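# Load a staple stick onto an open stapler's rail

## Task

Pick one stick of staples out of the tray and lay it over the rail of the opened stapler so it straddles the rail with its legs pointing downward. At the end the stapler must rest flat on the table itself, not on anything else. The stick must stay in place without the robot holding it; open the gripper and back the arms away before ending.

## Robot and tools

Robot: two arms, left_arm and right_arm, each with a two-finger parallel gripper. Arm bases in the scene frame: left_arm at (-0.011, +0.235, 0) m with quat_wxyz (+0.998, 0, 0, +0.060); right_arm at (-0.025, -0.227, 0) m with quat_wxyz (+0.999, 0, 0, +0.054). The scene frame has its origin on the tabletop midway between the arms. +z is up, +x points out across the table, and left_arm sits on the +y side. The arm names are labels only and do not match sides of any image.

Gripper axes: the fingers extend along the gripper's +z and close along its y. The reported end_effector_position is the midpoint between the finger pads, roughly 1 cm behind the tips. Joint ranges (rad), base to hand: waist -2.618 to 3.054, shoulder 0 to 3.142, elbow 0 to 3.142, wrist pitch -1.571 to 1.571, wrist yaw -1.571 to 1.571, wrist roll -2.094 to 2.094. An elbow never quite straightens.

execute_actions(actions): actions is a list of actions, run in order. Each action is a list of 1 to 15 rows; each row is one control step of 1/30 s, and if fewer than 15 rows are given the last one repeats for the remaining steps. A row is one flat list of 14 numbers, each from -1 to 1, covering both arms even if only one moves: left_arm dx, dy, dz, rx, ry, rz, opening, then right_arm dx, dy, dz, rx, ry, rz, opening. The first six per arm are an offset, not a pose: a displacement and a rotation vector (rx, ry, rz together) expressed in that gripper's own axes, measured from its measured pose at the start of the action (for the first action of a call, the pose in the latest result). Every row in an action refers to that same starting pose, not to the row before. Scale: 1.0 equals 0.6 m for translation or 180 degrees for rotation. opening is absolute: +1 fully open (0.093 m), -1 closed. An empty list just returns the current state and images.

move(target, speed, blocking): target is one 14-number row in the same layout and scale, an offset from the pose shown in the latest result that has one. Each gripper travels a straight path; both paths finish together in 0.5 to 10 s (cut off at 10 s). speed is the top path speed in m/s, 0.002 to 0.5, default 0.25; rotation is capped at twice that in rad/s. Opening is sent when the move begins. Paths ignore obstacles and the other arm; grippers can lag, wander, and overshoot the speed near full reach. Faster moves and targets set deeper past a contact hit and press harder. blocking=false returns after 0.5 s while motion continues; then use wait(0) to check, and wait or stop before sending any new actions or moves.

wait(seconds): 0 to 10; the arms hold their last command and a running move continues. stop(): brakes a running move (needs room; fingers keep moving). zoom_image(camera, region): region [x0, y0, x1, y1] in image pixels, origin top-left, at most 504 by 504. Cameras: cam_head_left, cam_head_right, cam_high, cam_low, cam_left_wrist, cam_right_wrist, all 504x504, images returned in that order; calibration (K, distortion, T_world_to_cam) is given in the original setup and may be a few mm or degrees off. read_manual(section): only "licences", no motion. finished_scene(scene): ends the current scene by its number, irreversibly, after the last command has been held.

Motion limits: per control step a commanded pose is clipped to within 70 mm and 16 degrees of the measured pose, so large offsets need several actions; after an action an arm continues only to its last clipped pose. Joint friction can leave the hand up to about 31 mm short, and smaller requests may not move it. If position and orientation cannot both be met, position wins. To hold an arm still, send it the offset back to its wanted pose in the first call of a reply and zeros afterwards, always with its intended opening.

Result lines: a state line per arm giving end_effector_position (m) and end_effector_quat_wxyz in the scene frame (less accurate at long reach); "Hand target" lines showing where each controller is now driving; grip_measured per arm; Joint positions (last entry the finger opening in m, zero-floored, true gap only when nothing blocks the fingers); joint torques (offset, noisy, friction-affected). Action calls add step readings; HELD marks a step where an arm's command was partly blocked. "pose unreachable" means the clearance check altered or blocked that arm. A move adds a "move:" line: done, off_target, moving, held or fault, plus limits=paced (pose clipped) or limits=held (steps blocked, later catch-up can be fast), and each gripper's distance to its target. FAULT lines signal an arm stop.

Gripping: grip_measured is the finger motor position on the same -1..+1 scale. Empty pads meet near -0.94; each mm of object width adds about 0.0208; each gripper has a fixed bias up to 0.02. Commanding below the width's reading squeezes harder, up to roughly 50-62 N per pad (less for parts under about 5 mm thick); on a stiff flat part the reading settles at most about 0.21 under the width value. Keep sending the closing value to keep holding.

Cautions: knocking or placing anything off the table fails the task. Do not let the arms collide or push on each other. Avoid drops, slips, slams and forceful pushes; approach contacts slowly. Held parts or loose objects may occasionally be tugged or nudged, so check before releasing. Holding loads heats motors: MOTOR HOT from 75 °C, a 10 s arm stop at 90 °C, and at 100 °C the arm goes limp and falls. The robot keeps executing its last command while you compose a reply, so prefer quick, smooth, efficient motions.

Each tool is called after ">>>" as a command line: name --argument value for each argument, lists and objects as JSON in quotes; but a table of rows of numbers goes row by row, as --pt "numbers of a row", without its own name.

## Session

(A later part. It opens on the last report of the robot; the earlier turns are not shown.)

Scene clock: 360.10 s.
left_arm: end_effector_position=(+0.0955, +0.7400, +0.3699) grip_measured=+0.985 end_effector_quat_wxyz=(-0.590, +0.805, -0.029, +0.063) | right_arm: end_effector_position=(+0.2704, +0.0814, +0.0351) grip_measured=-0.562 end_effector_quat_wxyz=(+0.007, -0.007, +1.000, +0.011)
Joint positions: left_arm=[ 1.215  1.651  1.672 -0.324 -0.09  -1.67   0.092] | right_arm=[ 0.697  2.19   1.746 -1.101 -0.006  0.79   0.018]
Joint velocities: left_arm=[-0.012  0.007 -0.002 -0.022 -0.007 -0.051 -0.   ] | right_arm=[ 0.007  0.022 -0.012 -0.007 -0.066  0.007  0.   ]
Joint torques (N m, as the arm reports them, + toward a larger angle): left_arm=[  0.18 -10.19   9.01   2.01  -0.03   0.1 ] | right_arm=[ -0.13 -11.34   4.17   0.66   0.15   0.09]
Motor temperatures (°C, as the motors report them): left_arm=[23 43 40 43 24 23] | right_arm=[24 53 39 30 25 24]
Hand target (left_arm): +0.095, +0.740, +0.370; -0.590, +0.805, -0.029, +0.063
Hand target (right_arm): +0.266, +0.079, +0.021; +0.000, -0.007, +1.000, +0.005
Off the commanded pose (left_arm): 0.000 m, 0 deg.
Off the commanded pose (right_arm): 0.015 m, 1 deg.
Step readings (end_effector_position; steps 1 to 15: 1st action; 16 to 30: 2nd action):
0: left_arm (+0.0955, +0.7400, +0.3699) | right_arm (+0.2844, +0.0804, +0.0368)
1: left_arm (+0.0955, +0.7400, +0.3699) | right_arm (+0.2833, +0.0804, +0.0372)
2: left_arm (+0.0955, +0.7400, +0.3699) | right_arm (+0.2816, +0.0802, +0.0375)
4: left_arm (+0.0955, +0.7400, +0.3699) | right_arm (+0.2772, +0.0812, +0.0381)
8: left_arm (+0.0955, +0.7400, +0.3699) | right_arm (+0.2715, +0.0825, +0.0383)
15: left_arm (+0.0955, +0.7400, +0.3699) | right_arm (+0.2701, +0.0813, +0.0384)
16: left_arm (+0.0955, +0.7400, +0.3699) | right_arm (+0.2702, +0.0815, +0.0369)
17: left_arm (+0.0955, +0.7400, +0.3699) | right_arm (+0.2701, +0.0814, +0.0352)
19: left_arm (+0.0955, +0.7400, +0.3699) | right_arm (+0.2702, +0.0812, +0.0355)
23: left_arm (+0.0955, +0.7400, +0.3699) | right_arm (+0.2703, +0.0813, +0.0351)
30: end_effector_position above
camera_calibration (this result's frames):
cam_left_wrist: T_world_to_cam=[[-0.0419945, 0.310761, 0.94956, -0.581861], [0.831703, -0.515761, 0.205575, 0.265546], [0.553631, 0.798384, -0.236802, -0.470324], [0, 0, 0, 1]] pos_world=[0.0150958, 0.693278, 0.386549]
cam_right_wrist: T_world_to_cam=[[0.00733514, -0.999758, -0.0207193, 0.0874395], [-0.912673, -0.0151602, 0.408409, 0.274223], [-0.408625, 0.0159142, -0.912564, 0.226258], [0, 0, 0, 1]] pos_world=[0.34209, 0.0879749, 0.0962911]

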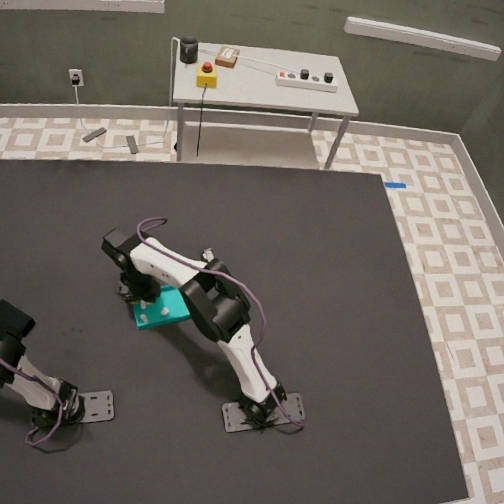

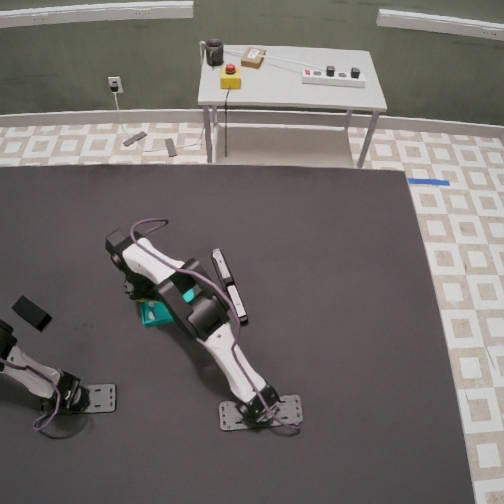

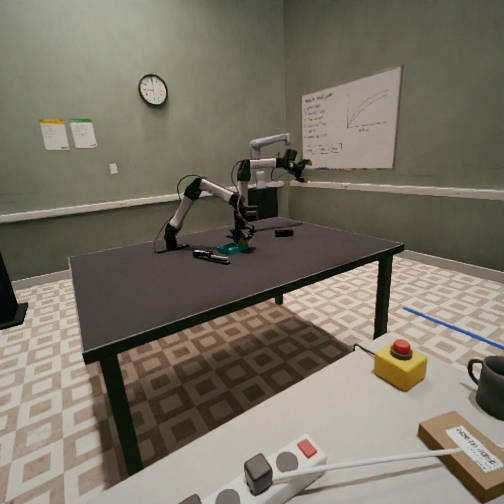

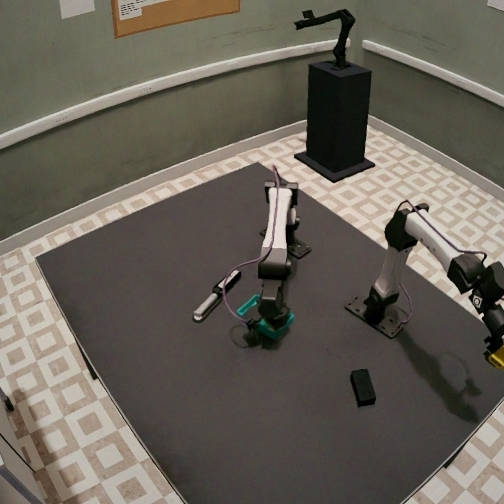

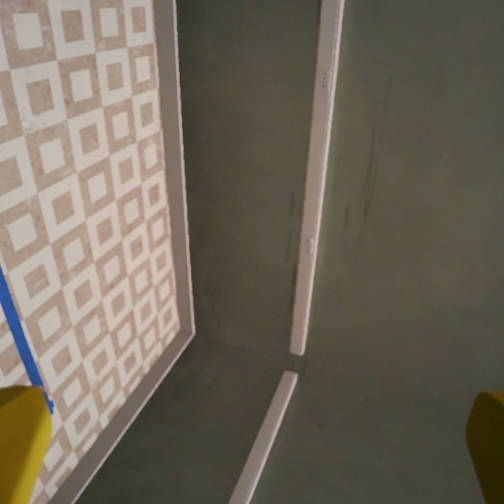

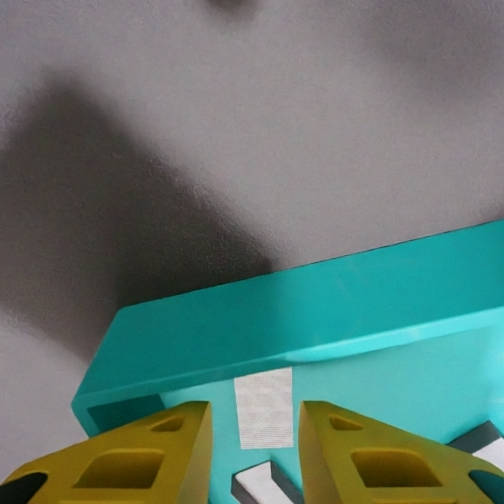

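>>> execute_actions --actions '[[[0,0,0,0,0,0,1,0,-0.004,-0.006,0,0,0,-1]],[[0,0,0,0,0,0,1,-0.004,0,0,0,0,0,-1]],[[0,0,0,0,0,0,1,0.004,-0.003,0.03,0,0,0,-1]],[[0,0,0,0,0,0,1,-0.006,-0.045,0.02,0,0,0,-1]],[[0,0,0,0,0,0,1,0,0,-0.025,0,0,0,-1]],[[0,0,0,0,0,0,1,0,0,-0.01,0,0,0,-0.56]]]'

Scene clock: 372.33 s.
left_arm: end_effector_position=(+0.0955, +0.7400, +0.3699) grip_measured=+0.985 end_effector_quat_wxyz=(-0.590, +0.805, -0.029, +0.063) | right_arm: end_effector_position=(+0.2738, +0.0593, +0.0339) grip_measured=-0.562 end_effector_quat_wxyz=(+0.009, -0.004, +1.000, +0.020)
Joint positions: left_arm=[ 1.215  1.651  1.672 -0.324 -0.09  -1.67   0.092] | right_arm=[ 0.65   2.125  1.637 -1.042 -0.017  0.749  0.018]
Joint velocities: left_arm=[ 0.002  0.007 -0.012 -0.022 -0.022 -0.007  0.   ] | right_arm=[-0.007 -0.012 -0.002  0.037 -0.066 -0.081 -0.   ]
Joint torques (N m, as the arm reports them, + toward a larger angle): left_arm=[  0.14 -10.17   9.09   1.99  -0.02   0.11] | right_arm=[ -0.3  -12.47   8.63   0.37   0.16   0.05]
Motor temperatures (°C, as the motors report them): left_arm=[23 43 40 44 24 23] | right_arm=[24 54 39 29 25 24]
Hand target (left_arm): +0.095, +0.740, +0.370; -0.590, +0.805, -0.029, +0.063
Hand target (right_arm): +0.275, +0.060, +0.040; +0.012, -0.004, +1.000, +0.023
Off the commanded pose (left_arm): 0.000 m, 0 deg.
Off the commanded pose (right_arm): 0.006 m, 0 deg.
Step readings (end_effector_position; steps 1 to 15: 1st action; 16 to 30: 2nd action; 31 to 45: 3rd action; 46 to 60: 4th action; 61 to 75: 5th action; 76 to 90: 6th action):
0: left_arm (+0.0955, +0.7400, +0.3699) | right_arm (+0.2704, +0.0814, +0.0351)
1: left_arm (+0.0955, +0.7400, +0.3699) | right_arm (+0.2704, +0.0814, +0.0358)
2: left_arm (+0.0955, +0.7400, +0.3699) | right_arm (+0.2704, +0.0814, +0.0358)
4: left_arm (+0.0955, +0.7400, +0.3699) | right_arm (+0.2704, +0.0814, +0.0358)
8: left_arm (+0.0955, +0.7400, +0.3699) | right_arm (+0.2704, +0.0814, +0.0358)
15: left_arm (+0.0955, +0.7400, +0.3699) | right_arm (+0.2704, +0.0814, +0.0358)
16: left_arm (+0.0955, +0.7400, +0.3699) | right_arm (+0.2704, +0.0814, +0.0358)
17: left_arm (+0.0955, +0.7400, +0.3699) | right_arm (+0.2704, +0.0814, +0.0358)
19: left_arm (+0.0955, +0.7400, +0.3699) | right_arm (+0.2704, +0.0814, +0.0358)
23: left_arm (+0.0955, +0.7400, +0.3699) | right_arm (+0.2704, +0.0814, +0.0358)
30: left_arm (+0.0955, +0.7400, +0.3699) | right_arm (+0.2704, +0.0814, +0.0358)
31: left_arm (+0.0955, +0.7400, +0.3699) | right_arm (+0.2706, +0.0816, +0.0345)
32: left_arm (+0.0955, +0.7400, +0.3699) | right_arm (+0.2708, +0.0819, +0.0325)
34: left_arm (+0.0955, +0.7400, +0.3699) | right_arm (+0.2699, +0.0809, +0.0285)
38: left_arm (+0.0955, +0.7400, +0.3699) | right_arm (+0.2717, +0.0828, +0.0292)
45: left_arm (+0.0955, +0.7400, +0.3699) | right_arm (+0.2725, +0.0836, +0.0292)
46: left_arm (+0.0955, +0.7400, +0.3699) | right_arm (+0.2727, +0.0823, +0.0282)
47: left_arm (+0.0955, +0.7400, +0.3699) | right_arm (+0.2730, +0.0799, +0.0290)
49: left_arm (+0.0955, +0.7400, +0.3699) | right_arm (+0.2731, +0.0699, +0.0280)
53: left_arm (+0.0955, +0.7400, +0.3699) | right_arm (+0.2784, +0.0636, +0.0282)
60: left_arm (+0.0955, +0.7400, +0.3699) | right_arm (+0.2784, +0.0636, +0.0281)
61: left_arm (+0.0955, +0.7400, +0.3699) | right_arm (+0.2783, +0.0635, +0.0293)
62: left_arm (+0.0955, +0.7400, +0.3699) | right_arm (+0.2779, +0.0632, +0.0303)
64: left_arm (+0.0955, +0.7400, +0.3699) | right_arm (+0.2774, +0.0627, +0.0322)
68: left_arm (+0.0955, +0.7400, +0.3699) | right_arm (+0.2764, +0.0618, +0.0341)
75: left_arm (+0.0955, +0.7400, +0.3699) | right_arm (+0.2752, +0.0606, +0.0340)
76: left_arm (+0.0955, +0.7400, +0.3699) | right_arm (+0.2751, +0.0605, +0.0340)
77: left_arm (+0.0955, +0.7400, +0.3699) | right_arm (+0.2749, +0.0603, +0.0340)
79: left_arm (+0.0955, +0.7400, +0.3699) | right_arm (+0.2744, +0.0599, +0.0340)
83: left_arm (+0.0955, +0.7400, +0.3699) | right_arm (+0.2740, +0.0595, +0.0340)
90: end_effector_position above
camera_calibration (this result's frames):
cam_left_wrist: T_world_to_cam=[[-0.0419945, 0.310761, 0.94956, -0.581861], [0.831703, -0.515761, 0.205575, 0.265546], [0.553631, 0.798384, -0.236802, -0.470324], [0, 0, 0, 1]] pos_world=[0.0150958, 0.693278, 0.386549]
cam_right_wrist: T_world_to_cam=[[0.00170133, -0.999251, -0.0386523, 0.067435], [-0.91432, -0.0172082, 0.404626, 0.278161], [-0.404988, 0.0346522, -0.913665, 0.224922], [0, 0, 0, 1]] pos_world=[0.345304, 0.0643771, 0.095559]

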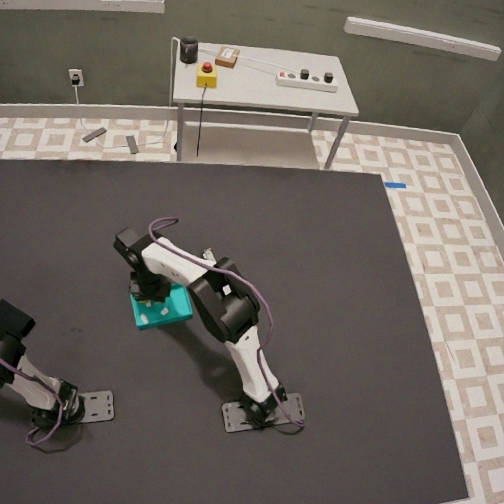

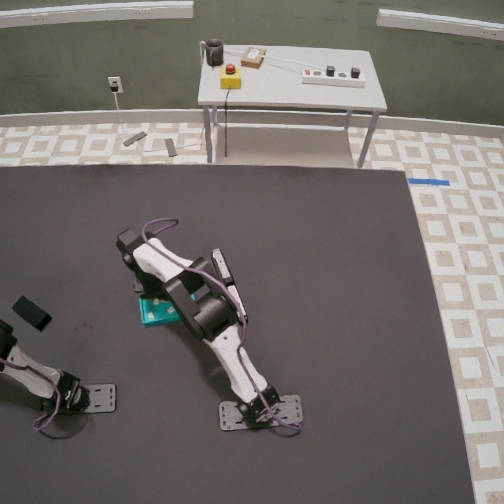

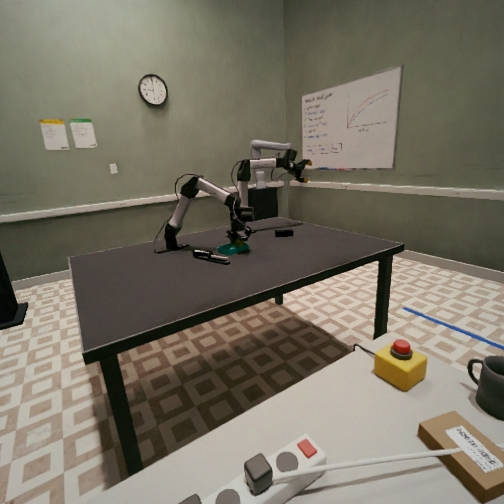

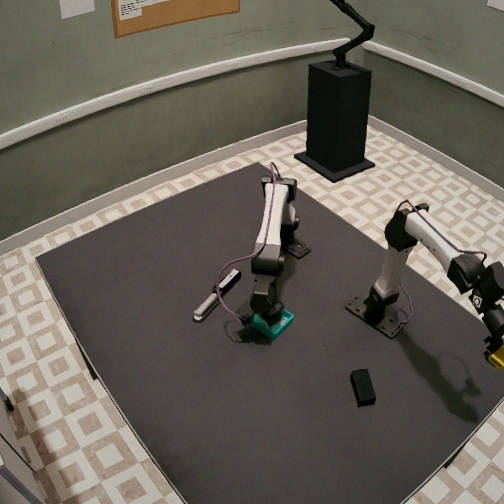

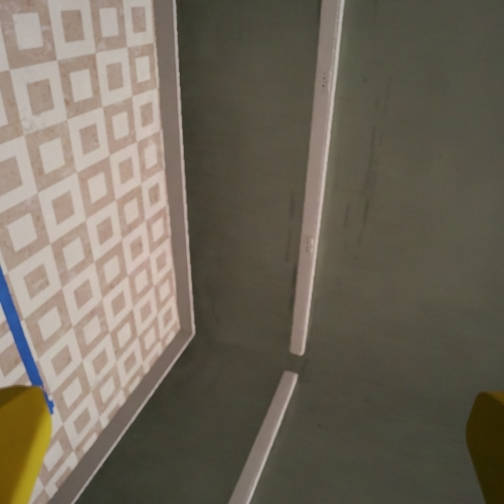

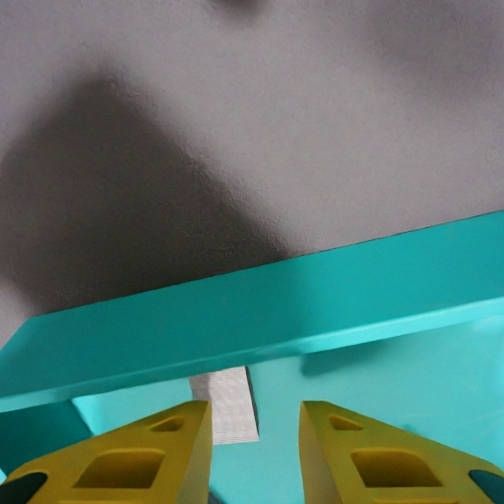

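>>> execute_actions --actions '[[[0,0,0,0,0,0,1,0.006,0.024,-0.004,0.012,0,-0.07,-0.56]],[[0,0,0,0,0,0,1,0,0,0,0,0,0,-0.56]]]'

Scene clock: 382.60 s.
left_arm: end_effector_position=(+0.0955, +0.7400, +0.3699) grip_measured=+0.985 end_effector_quat_wxyz=(-0.590, +0.805, -0.029, +0.063) | right_arm: end_effector_position=(+0.2682, +0.0752, +0.0407) grip_measured=-0.562 end_effector_quat_wxyz=(+0.013, -0.107, +0.994, +0.012)
Joint positions: left_arm=[ 1.215  1.651  1.672 -0.324 -0.09  -1.67   0.092] | right_arm=[ 0.693  2.151  1.706 -1.09  -0.001  0.587  0.018]
Joint velocities: left_arm=[-0.002  0.012  0.002  0.007  0.037  0.081 -0.   ] | right_arm=[-0.002  0.017 -0.002  0.037  0.037 -0.007  0.   ]
Joint torques (N m, as the arm reports them, + toward a larger angle): left_arm=[  0.18 -10.16   8.99   2.01  -0.04   0.1 ] | right_arm=[ -0.36 -12.08   7.61   0.45   0.11   0.03]
Motor temperatures (°C, as the motors report them): left_arm=[23 43 40 44 24 23] | right_arm=[24 56 40 29 25 24]
Hand target (left_arm): +0.095, +0.740, +0.370; -0.590, +0.805, -0.029, +0.063
Hand target (right_arm): +0.268, +0.075, +0.041; +0.013, -0.106, +0.994, +0.012
Off the commanded pose (left_arm): 0.000 m, 0 deg.
Off the commanded pose (right_arm): 0.000 m, 0 deg.
Step readings (end_effector_position; steps 1 to 15: 1st action; 16 to 30: 2nd action):
0: left_arm (+0.0955, +0.7400, +0.3699) | right_arm (+0.2737, +0.0593, +0.0339)
1: left_arm (+0.0955, +0.7400, +0.3699) | right_arm (+0.2734, +0.0596, +0.0347)
2: left_arm (+0.0955, +0.7400, +0.3699) | right_arm (+0.2736, +0.0618, +0.0360)
4: left_arm (+0.0955, +0.7400, +0.3699) | right_arm (+0.2732, +0.0698, +0.0386)
8: left_arm (+0.0955, +0.7400, +0.3699) | right_arm (+0.2701, +0.0778, +0.0421)
15: left_arm (+0.0955, +0.7400, +0.3699) | right_arm (+0.2682, +0.0753, +0.0407)
16: left_arm (+0.0955, +0.7400, +0.3699) | right_arm (+0.2682, +0.0752, +0.0407)
17: left_arm (+0.0955, +0.7400, +0.3699) | right_arm (+0.2682, +0.0752, +0.0407)
19: left_arm (+0.0955, +0.7400, +0.3699) | right_arm (+0.2682, +0.0752, +0.0407)
23: left_arm (+0.0955, +0.7400, +0.3699) | right_arm (+0.2682, +0.0752, +0.0407)
30: end_effector_position above
camera_calibration (this result's frames):
cam_left_wrist: T_world_to_cam=[[-0.0419945, 0.310761, 0.94956, -0.581861], [0.831703, -0.515761, 0.205575, 0.265546], [0.553631, 0.798384, -0.236802, -0.470324], [0, 0, 0, 1]] pos_world=[0.0150958, 0.693278, 0.386549]
cam_right_wrist: T_world_to_cam=[[0.205039, -0.97856, -0.0194686, 0.0267028], [-0.897813, -0.195966, 0.394373, 0.279949], [-0.389733, -0.0633827, -0.918744, 0.231778], [0, 0, 0, 1]] pos_world=[0.336198, 0.0956817, 0.103061]

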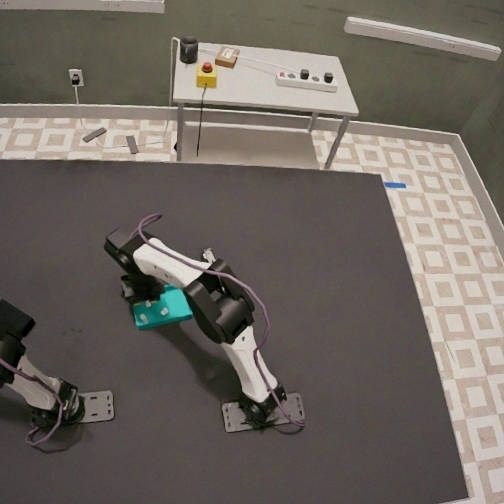

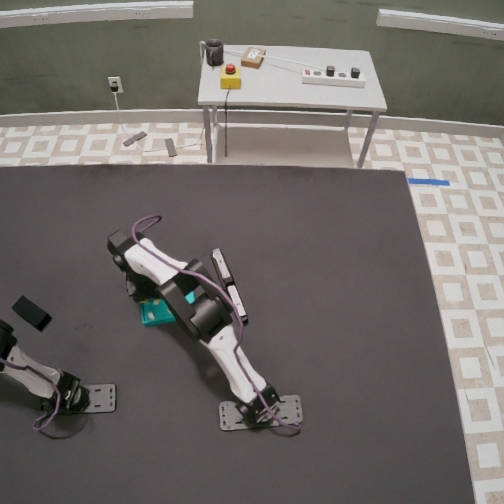

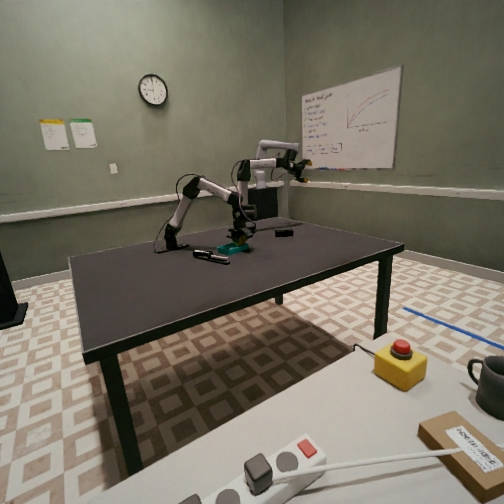

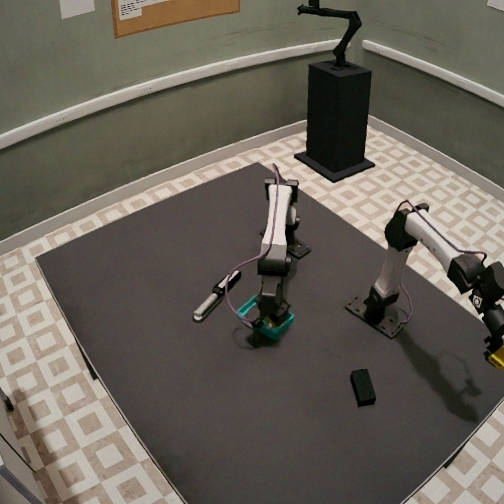

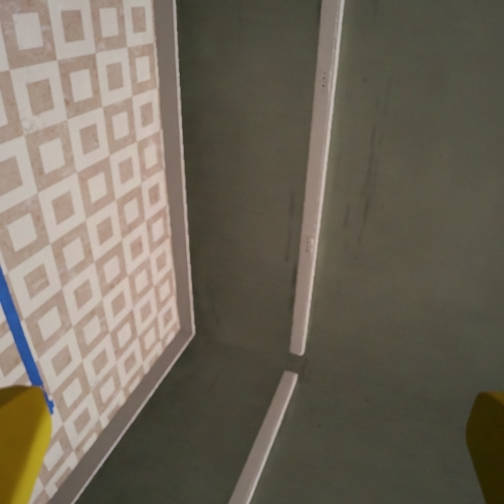

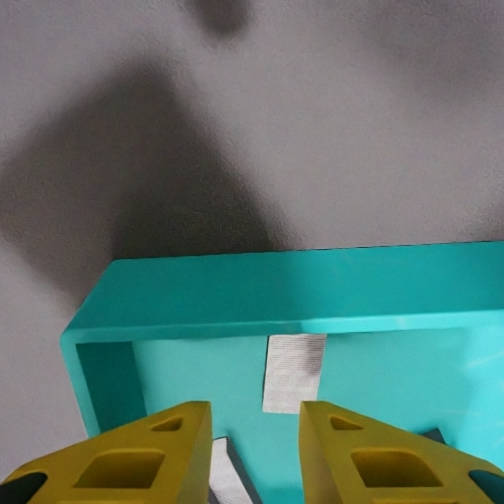

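>>> execute_actions --actions '[[[0,0,0,0,0,0,1,-0.008,-0.022,0,0,0,0.015,-0.56]],[[0,0,0,0,0,0,1,0.004,0,0.025,0,0,0,-0.56]]]'

Scene clock: 390.80 s.
left_arm: end_effector_position=(+0.0955, +0.7400, +0.3699) grip_measured=+0.985 end_effector_quat_wxyz=(-0.590, +0.805, -0.029, +0.063) | right_arm: end_effector_position=(+0.2789, +0.0676, +0.0341) grip_measured=-0.562 end_effector_quat_wxyz=(+0.019, -0.088, +0.996, +0.017)
Joint positions: left_arm=[ 1.215  1.651  1.672 -0.324 -0.09  -1.67   0.092] | right_arm=[ 0.662  2.151  1.679 -1.047 -0.002  0.592  0.018]
Joint velocities: left_arm=[ 0.002 -0.012 -0.002  0.037  0.022  0.066  0.   ] | right_arm=[ 0.002 -0.007  0.002 -0.007 -0.022  0.022  0.001]
Joint torques (N m, as the arm reports them, + toward a larger angle): left_arm=[  0.22 -10.05   9.01   2.    -0.06   0.12] | right_arm=[ -0.11 -11.54   5.62   0.54   0.15   0.08]
Motor temperatures (°C, as the motors report them): left_arm=[23 43 41 44 24 23] | right_arm=[24 57 41 29 25 24]
Hand target (left_arm): +0.095, +0.740, +0.370; -0.590, +0.805, -0.029, +0.063
Hand target (right_arm): +0.275, +0.066, +0.026; +0.013, -0.088, +0.996, +0.012
Off the commanded pose (left_arm): 0.000 m, 0 deg.
Off the commanded pose (right_arm): 0.009 m, 1 deg.
Step readings (end_effector_position; steps 1 to 15: 1st action; 16 to 30: 2nd action):
0: left_arm (+0.0955, +0.7400, +0.3699) | right_arm (+0.2682, +0.0752, +0.0407)
1: left_arm (+0.0955, +0.7400, +0.3699) | right_arm (+0.2687, +0.0747, +0.0407)
2: left_arm (+0.0955, +0.7400, +0.3699) | right_arm (+0.2697, +0.0737, +0.0407)
4: left_arm (+0.0955, +0.7400, +0.3699) | right_arm (+0.2730, +0.0704, +0.0407)
8: left_arm (+0.0955, +0.7400, +0.3699) | right_arm (+0.2772, +0.0662, +0.0407)
15: left_arm (+0.0955, +0.7400, +0.3699) | right_arm (+0.2773, +0.0660, +0.0407)
16: left_arm (+0.0955, +0.7400, +0.3699) | right_arm (+0.2775, +0.0663, +0.0396)
17: left_arm (+0.0955, +0.7400, +0.3699) | right_arm (+0.2779, +0.0666, +0.0383)
19: left_arm (+0.0955, +0.7400, +0.3699) | right_arm (+0.2772, +0.0659, +0.0353)
23: left_arm (+0.0955, +0.7400, +0.3699) | right_arm (+0.2774, +0.0661, +0.0340)
30: end_effector_position above
camera_calibration (this result's frames):
cam_left_wrist: T_world_to_cam=[[-0.0419945, 0.310761, 0.94956, -0.581861], [0.831703, -0.515761, 0.205575, 0.265546], [0.553631, 0.798384, -0.236802, -0.470324], [0, 0, 0, 1]] pos_world=[0.0150958, 0.693278, 0.386549]
cam_right_wrist: T_world_to_cam=[[0.169724, -0.985078, -0.0285348, 0.0275235], [-0.908425, -0.16761, 0.382977, 0.292113], [-0.382045, -0.0390786, -0.923317, 0.225775], [0, 0, 0, 1]] pos_world=[0.346948, 0.084897, 0.0973752]

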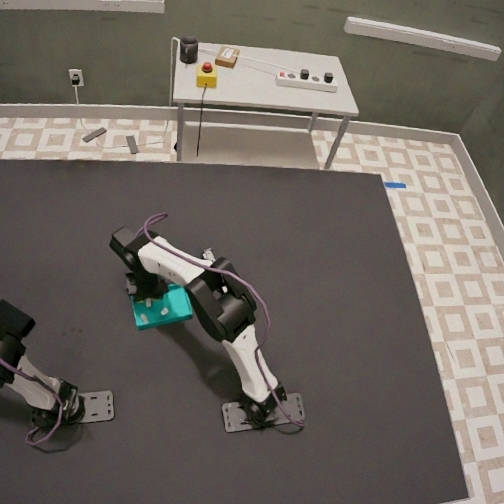

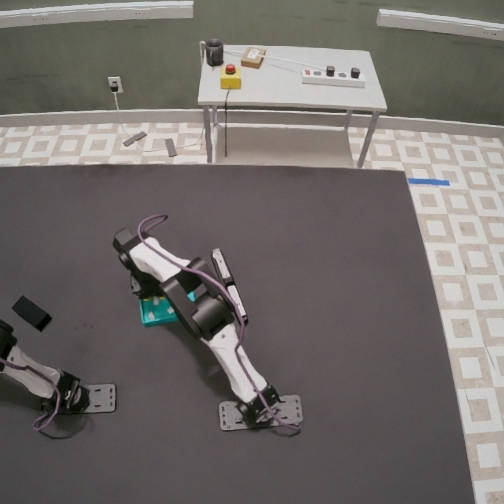

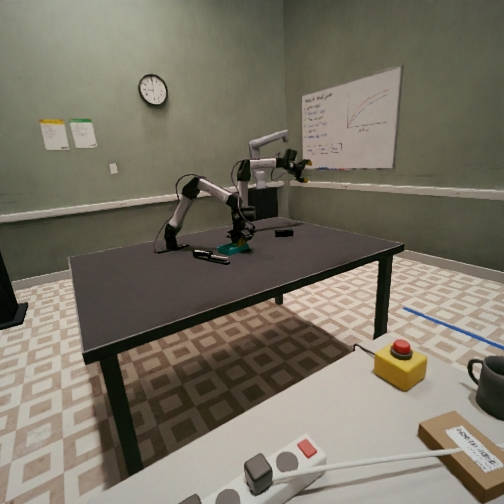

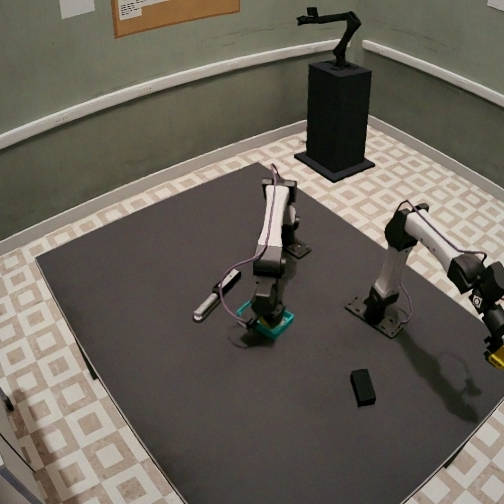

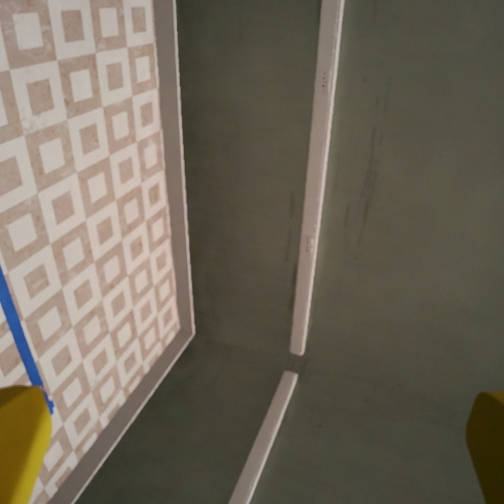

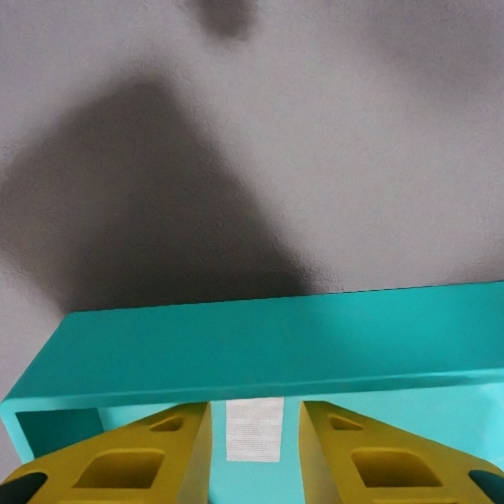

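>>> execute_actions --actions '[[[0,0,0,0,0,0,1,0.016,0.002,0.0,0.011,0.012,0,-0.56]],[[0,0,0,0,0,0,1,0.008,0,0.035,0,0,0,-0.56]]]'

Scene clock: 399.97 s.
left_arm: end_effector_position=(+0.0955, +0.7400, +0.3699) grip_measured=+0.985 end_effector_quat_wxyz=(-0.590, +0.805, -0.029, +0.063) | right_arm: end_effector_position=(+0.2691, +0.0651, +0.0240) grip_measured=-0.562 end_effector_quat_wxyz=(+0.010, -0.090, +0.996, +0.010)
Joint positions: left_arm=[ 1.215  1.651  1.672 -0.324 -0.09  -1.67   0.092] | right_arm=[ 0.674  2.149  1.635 -1.029 -0.002  0.601  0.018]
Joint velocities: left_arm=[-0.002 -0.017 -0.017 -0.007  0.066  0.007  0.   ] | right_arm=[-0.007  0.002 -0.017  0.037 -0.037 -0.095  0.   ]
Joint torques (N m, as the arm reports them, + toward a larger angle): left_arm=[  0.14 -10.15   8.93   2.01  -0.05   0.11] | right_arm=[  0.28 -11.21   5.88   0.47   0.16   0.12]
Motor temperatures (°C, as the motors report them): left_arm=[23 44 41 44 24 23] | right_arm=[24 57 40 29 25 24]
Hand target (left_arm): +0.095, +0.740, +0.370; -0.590, +0.805, -0.029, +0.063
Hand target (right_arm): +0.265, +0.065, +0.016; +0.005, -0.090, +0.996, +0.005
Off the commanded pose (left_arm): 0.000 m, 0 deg.
Off the commanded pose (right_arm): 0.009 m, 1 deg.
Step readings (end_effector_position; steps 1 to 15: 1st action; 16 to 30: 2nd action):
0: left_arm (+0.0955, +0.7400, +0.3699) | right_arm (+0.2792, +0.0679, +0.0342)
1: left_arm (+0.0955, +0.7400, +0.3699) | right_arm (+0.2785, +0.0676, +0.0347)
2: left_arm (+0.0955, +0.7400, +0.3699) | right_arm (+0.2770, +0.0671, +0.0352)
4: left_arm (+0.0955, +0.7400, +0.3699) | right_arm (+0.2745, +0.0671, +0.0364)
8: left_arm (+0.0955, +0.7400, +0.3699) | right_arm (+0.2709, +0.0669, +0.0368)
15: left_arm (+0.0955, +0.7400, +0.3699) | right_arm (+0.2694, +0.0655, +0.0368)
16: left_arm (+0.0955, +0.7400, +0.3699) | right_arm (+0.2696, +0.0656, +0.0350)
17: left_arm (+0.0955, +0.7400, +0.3699) | right_arm (+0.2696, +0.0657, +0.0325)
19: left_arm (+0.0955, +0.7400, +0.3699) | right_arm (+0.2674, +0.0635, +0.0268)
23: left_arm (+0.0955, +0.7400, +0.3699) | right_arm (+0.2665, +0.0625, +0.0240)
30: end_effector_position above
camera_calibration (this result's frames):
cam_left_wrist: T_world_to_cam=[[-0.0419945, 0.310761, 0.94956, -0.581861], [0.831703, -0.515761, 0.205575, 0.265546], [0.553631, 0.798384, -0.236802, -0.470324], [0, 0, 0, 1]] pos_world=[0.0150958, 0.693278, 0.386549]
cam_right_wrist: T_world_to_cam=[[0.172739, -0.984844, -0.0156149, 0.0253615], [-0.90124, -0.164432, 0.400909, 0.28412], [-0.397401, -0.05518, -0.915985, 0.217624], [0, 0, 0, 1]] pos_world=[0.338163, 0.083704, 0.0858297]

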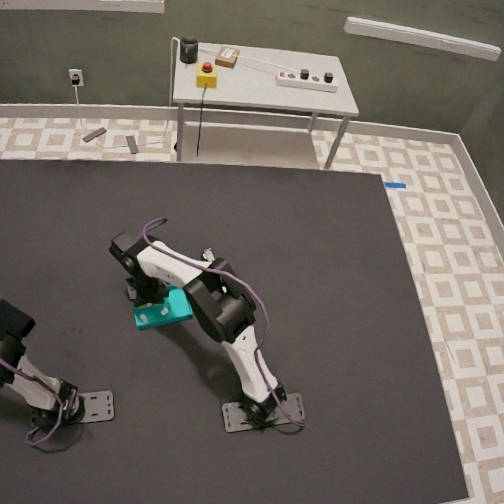

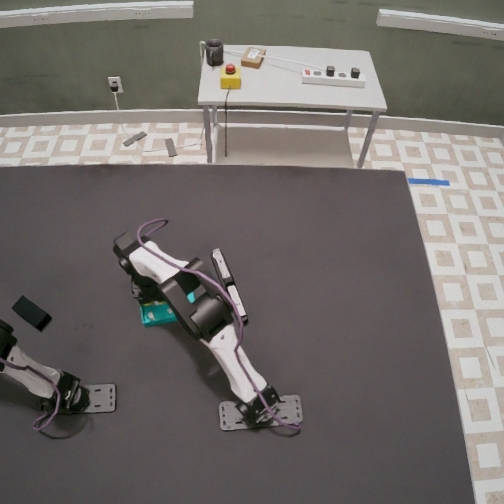

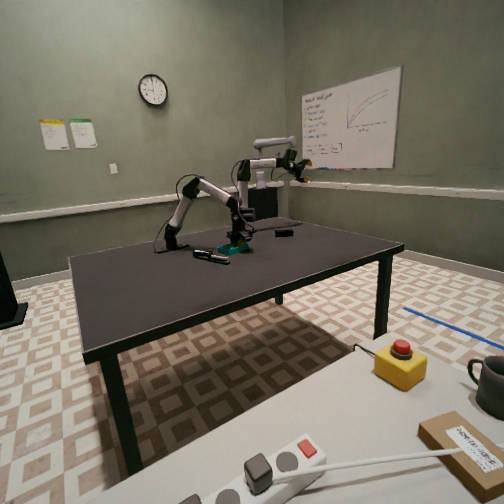

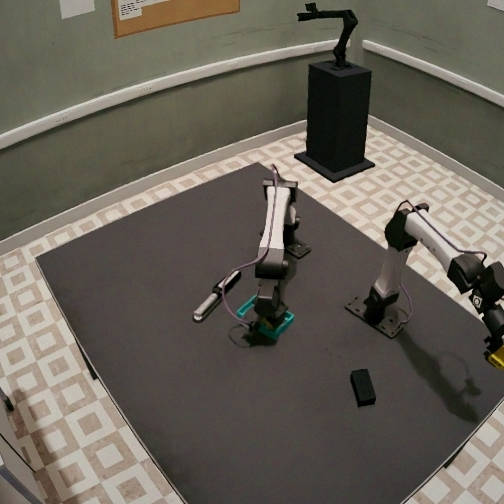

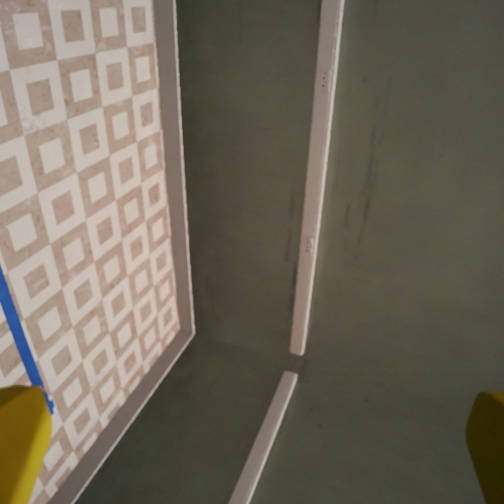

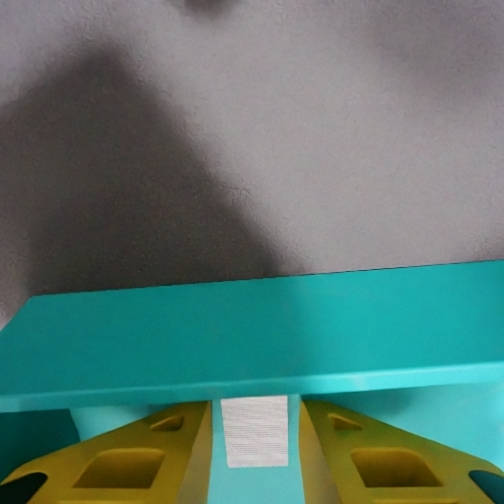

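>>> execute_actions --actions '[[[0,0,0,0,0,0,1,-0.004,0,0,0,0,0,-0.8]],[[0,0,0,0,0,0,1,0,0,-0.002,0,0,0,-0.8]],[[0,0,0,0,0,0,1,0,0,-0.06,0,0,0,-0.8]],[[0,0,0,0,0,0,1,0,0,-0.08,0,0,0,-0.8]]]'

>>> move --target '[0,0,0,0,0,0,1,-0.1,-0.22,0,0,0,-0.075,-0.8]' --speed 0.15

Scene clock: 409.37 s.
left_arm: end_effector_position=(+0.0955, +0.7400, +0.3699) grip_measured=+0.985 end_effector_quat_wxyz=(-0.590, +0.805, -0.029, +0.063) | right_arm: end_effector_position=(+0.2697, +0.0657, +0.1064) grip_measured=-0.788 end_effector_quat_wxyz=(+0.021, -0.090, +0.996, +0.019)
Joint positions: left_arm=[ 1.215  1.651  1.672 -0.324 -0.09  -1.67   0.092] | right_arm=[ 0.674  2.081  1.859 -1.292 -0.002  0.601  0.007]
Joint velocities: left_arm=[-0.012  0.007 -0.012  0.066 -0.007 -0.037 -0.001] | right_arm=[-0.002 -0.007  0.012 -0.11  -0.037  0.037 -0.002]
Joint torques (N m, as the arm reports them, + toward a larger angle): left_arm=[  0.13 -10.09   8.99   2.    -0.05   0.1 ] | right_arm=[ -0.29 -11.11   8.47   0.46   0.16   0.04]
Motor temperatures (°C, as the motors report them): left_arm=[23 44 41 44 24 23] | right_arm=[24 57 40 29 25 24]
Hand target (left_arm): +0.095, +0.740, +0.370; -0.590, +0.805, -0.029, +0.063
Hand target (right_arm): +0.268, +0.064, +0.105; +0.014, -0.090, +0.996, +0.013
Off the commanded pose (left_arm): 0.000 m, 0 deg.
Off the commanded pose (right_arm): 0.003 m, 1 deg.
Step readings (end_effector_position; steps 1 to 15: 1st action; 16 to 30: 2nd action; 31 to 45: 3rd action; 46 to 60: 4th action):
0: left_arm (+0.0955, +0.7400, +0.3699) | right_arm (+0.2696, +0.0657, +0.0241)
1: left_arm (+0.0955, +0.7400, +0.3699) | right_arm (+0.2696, +0.0657, +0.0241)
2: left_arm (+0.0955, +0.7400, +0.3699) | right_arm (+0.2696, +0.0657, +0.0241)
4: left_arm (+0.0955, +0.7400, +0.3699) | right_arm (+0.2696, +0.0657, +0.0241)
8: left_arm (+0.0955, +0.7400, +0.3699) | right_arm (+0.2696, +0.0657, +0.0241)
15: left_arm (+0.0955, +0.7400, +0.3699) | right_arm (+0.2696, +0.0657, +0.0241)
16: left_arm (+0.0955, +0.7400, +0.3699) | right_arm (+0.2696, +0.0657, +0.0241)
17: left_arm (+0.0955, +0.7400, +0.3699) | right_arm (+0.2696, +0.0657, +0.0241)
19: left_arm (+0.0955, +0.7400, +0.3699) | right_arm (+0.2696, +0.0657, +0.0241)
23: left_arm (+0.0955, +0.7400, +0.3699) | right_arm (+0.2696, +0.0657, +0.0241)
30: left_arm (+0.0955, +0.7400, +0.3699) | right_arm (+0.2696, +0.0657, +0.0241)
31: left_arm (+0.0955, +0.7400, +0.3699) | right_arm (+0.2691, +0.0651, +0.0267)
32: left_arm (+0.0955, +0.7400, +0.3699) | right_arm (+0.2682, +0.0643, +0.0302)
34: left_arm (+0.0955, +0.7400, +0.3699) | right_arm (+0.2695, +0.0655, +0.0410)
38: left_arm (+0.0955, +0.7400, +0.3699) | right_arm (+0.2723, +0.0683, +0.0565)
45: left_arm (+0.0955, +0.7400, +0.3699) | right_arm (+0.2692, +0.0652, +0.0573)
46: left_arm (+0.0955, +0.7400, +0.3699) | right_arm (+0.2684, +0.0645, +0.0613)
47: left_arm (+0.0955, +0.7400, +0.3699) | right_arm (+0.2678, +0.0639, +0.0668)
49: left_arm (+0.0955, +0.7400, +0.3699) | right_arm (+0.2712, +0.0672, +0.0837)
53: left_arm (+0.0955, +0.7400, +0.3699) | right_arm (+0.2750, +0.0710, +0.1057)
60: end_effector_position above
camera_calibration (this result's frames):
cam_left_wrist: T_world_to_cam=[[-0.0419945, 0.310761, 0.94956, -0.581861], [0.831703, -0.515761, 0.205575, 0.265546], [0.553631, 0.798384, -0.236802, -0.470324], [0, 0, 0, 1]] pos_world=[0.0150958, 0.693278, 0.386549]
cam_right_wrist: T_world_to_cam=[[0.173222, -0.984365, -0.0319413, 0.0287152], [-0.909163, -0.172291, 0.379129, 0.256717], [-0.378704, -0.0366337, -0.924792, 0.288032], [0, 0, 0, 1]] pos_world=[0.337502, 0.0830478, 0.169958]

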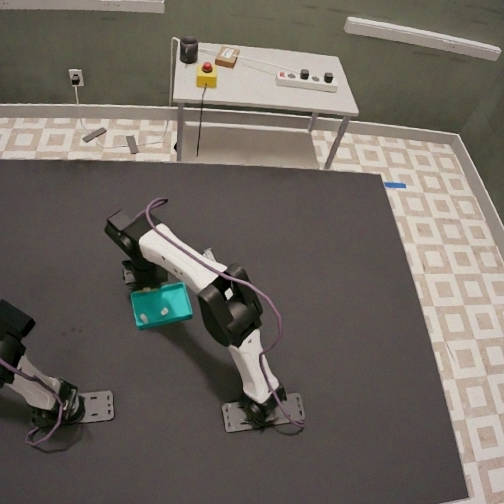

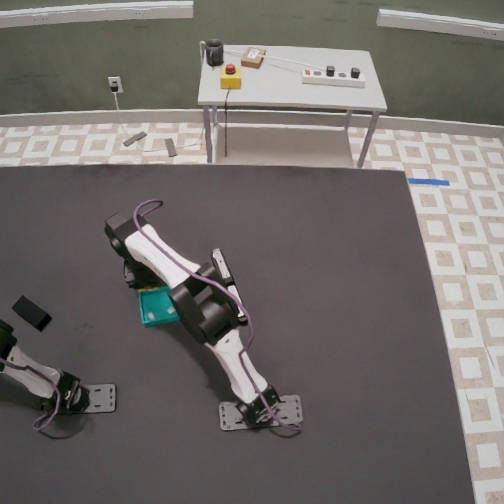

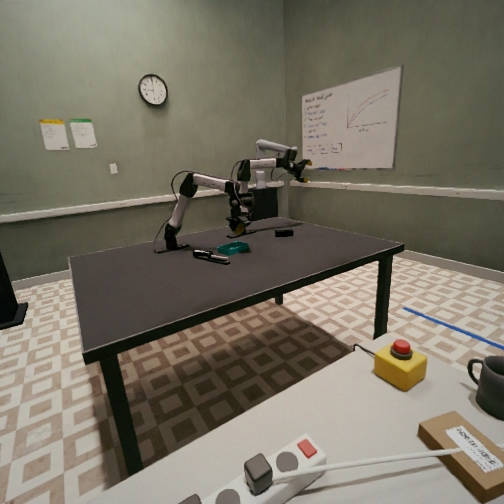

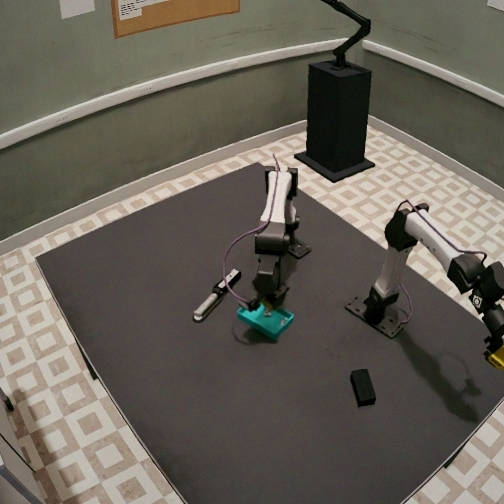

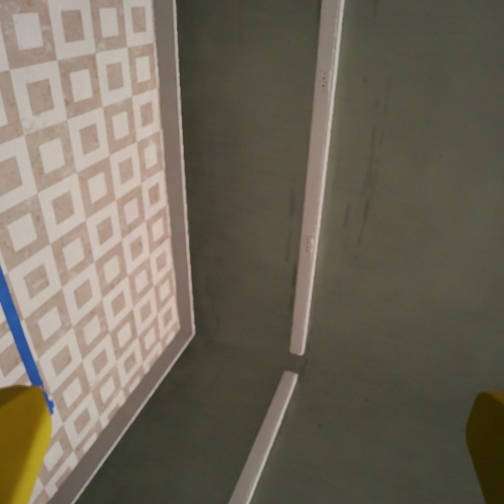

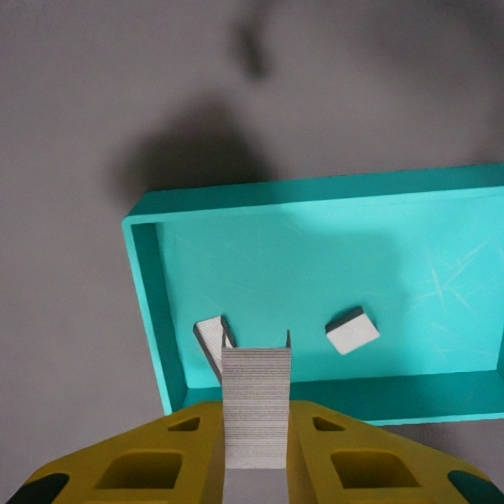

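Scene clock: 410.90 s.
left_arm: end_effector_position=(+0.0955, +0.7400, +0.3699) grip_measured=+0.985 end_effector_quat_wxyz=(-0.590, +0.805, -0.029, +0.063) | right_arm: end_effector_position=(+0.3496, -0.0584, +0.1057) grip_measured=-0.788 end_effector_quat_wxyz=(+0.024, -0.200, +0.980, +0.007)
Joint positions: left_arm=[ 1.215  1.651  1.672 -0.324 -0.09  -1.67   0.092] | right_arm=[ 0.313  2.068  1.838 -1.29  -0.004  0.019  0.007]
Joint velocities: left_arm=[-0.002  0.022 -0.002  0.007 -0.007 -0.022 -0.   ] | right_arm=[-0.007 -0.022 -0.002  0.007 -0.037 -0.022  0.001]
Joint torques (N m, as the arm reports them, + toward a larger angle): left_arm=[  0.11 -10.14   8.97   2.01  -0.04   0.09] | right_arm=[ -0.05 -10.65   8.61   0.5    0.04  -0.08]
Motor temperatures (°C, as the motors report them): left_arm=[23 44 41 44 24 23] | right_arm=[24 57 40 29 25 24]
Hand target (left_arm): +0.095, +0.740, +0.370; -0.590, +0.805, -0.029, +0.063
Hand target (right_arm): +0.351, -0.054, +0.104; +0.023, -0.207, +0.978, +0.013
Off the commanded pose (left_arm): 0.000 m, 0 deg.
Off the commanded pose (right_arm): 0.006 m, 1 deg.
move: done
camera_calibration (this result's frames):
cam_left_wrist: T_world_to_cam=[[-0.0419945, 0.310761, 0.94956, -0.581861], [0.831703, -0.515761, 0.205575, 0.265546], [0.553631, 0.798384, -0.236802, -0.470324], [0, 0, 0, 1]] pos_world=[0.0150958, 0.693278, 0.386549]
cam_right_wrist: T_world_to_cam=[[0.385026, -0.922899, -0.00359717, -0.180762], [-0.854825, -0.358091, 0.375559, 0.278774], [-0.347891, -0.141525, -0.926791, 0.296416], [0, 0, 0, 1]] pos_world=[0.411022, -0.0250482, 0.16937]

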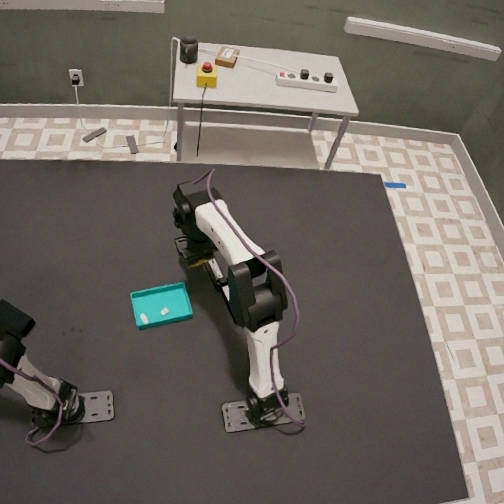

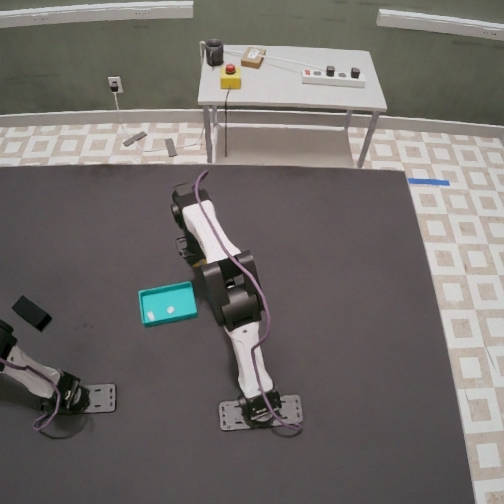

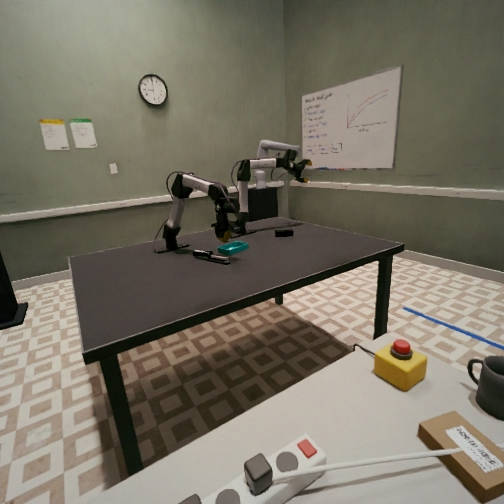

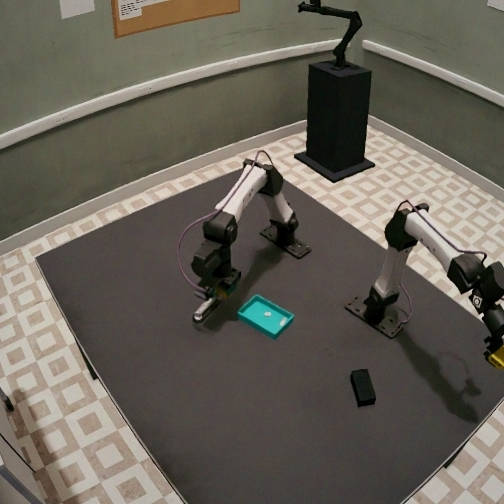

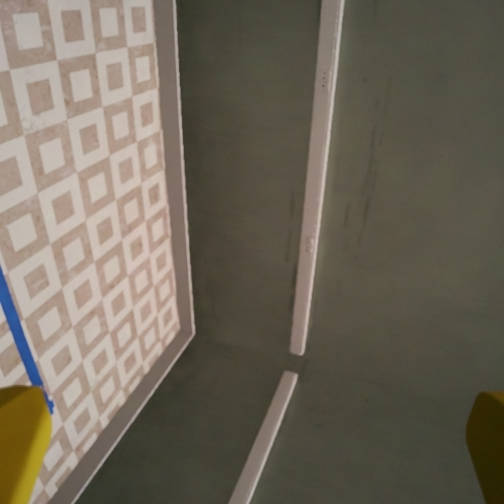

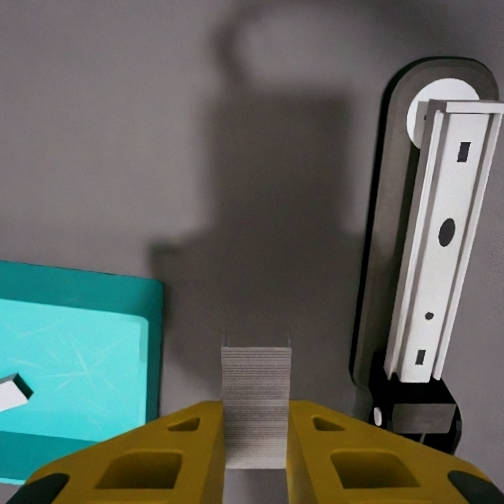

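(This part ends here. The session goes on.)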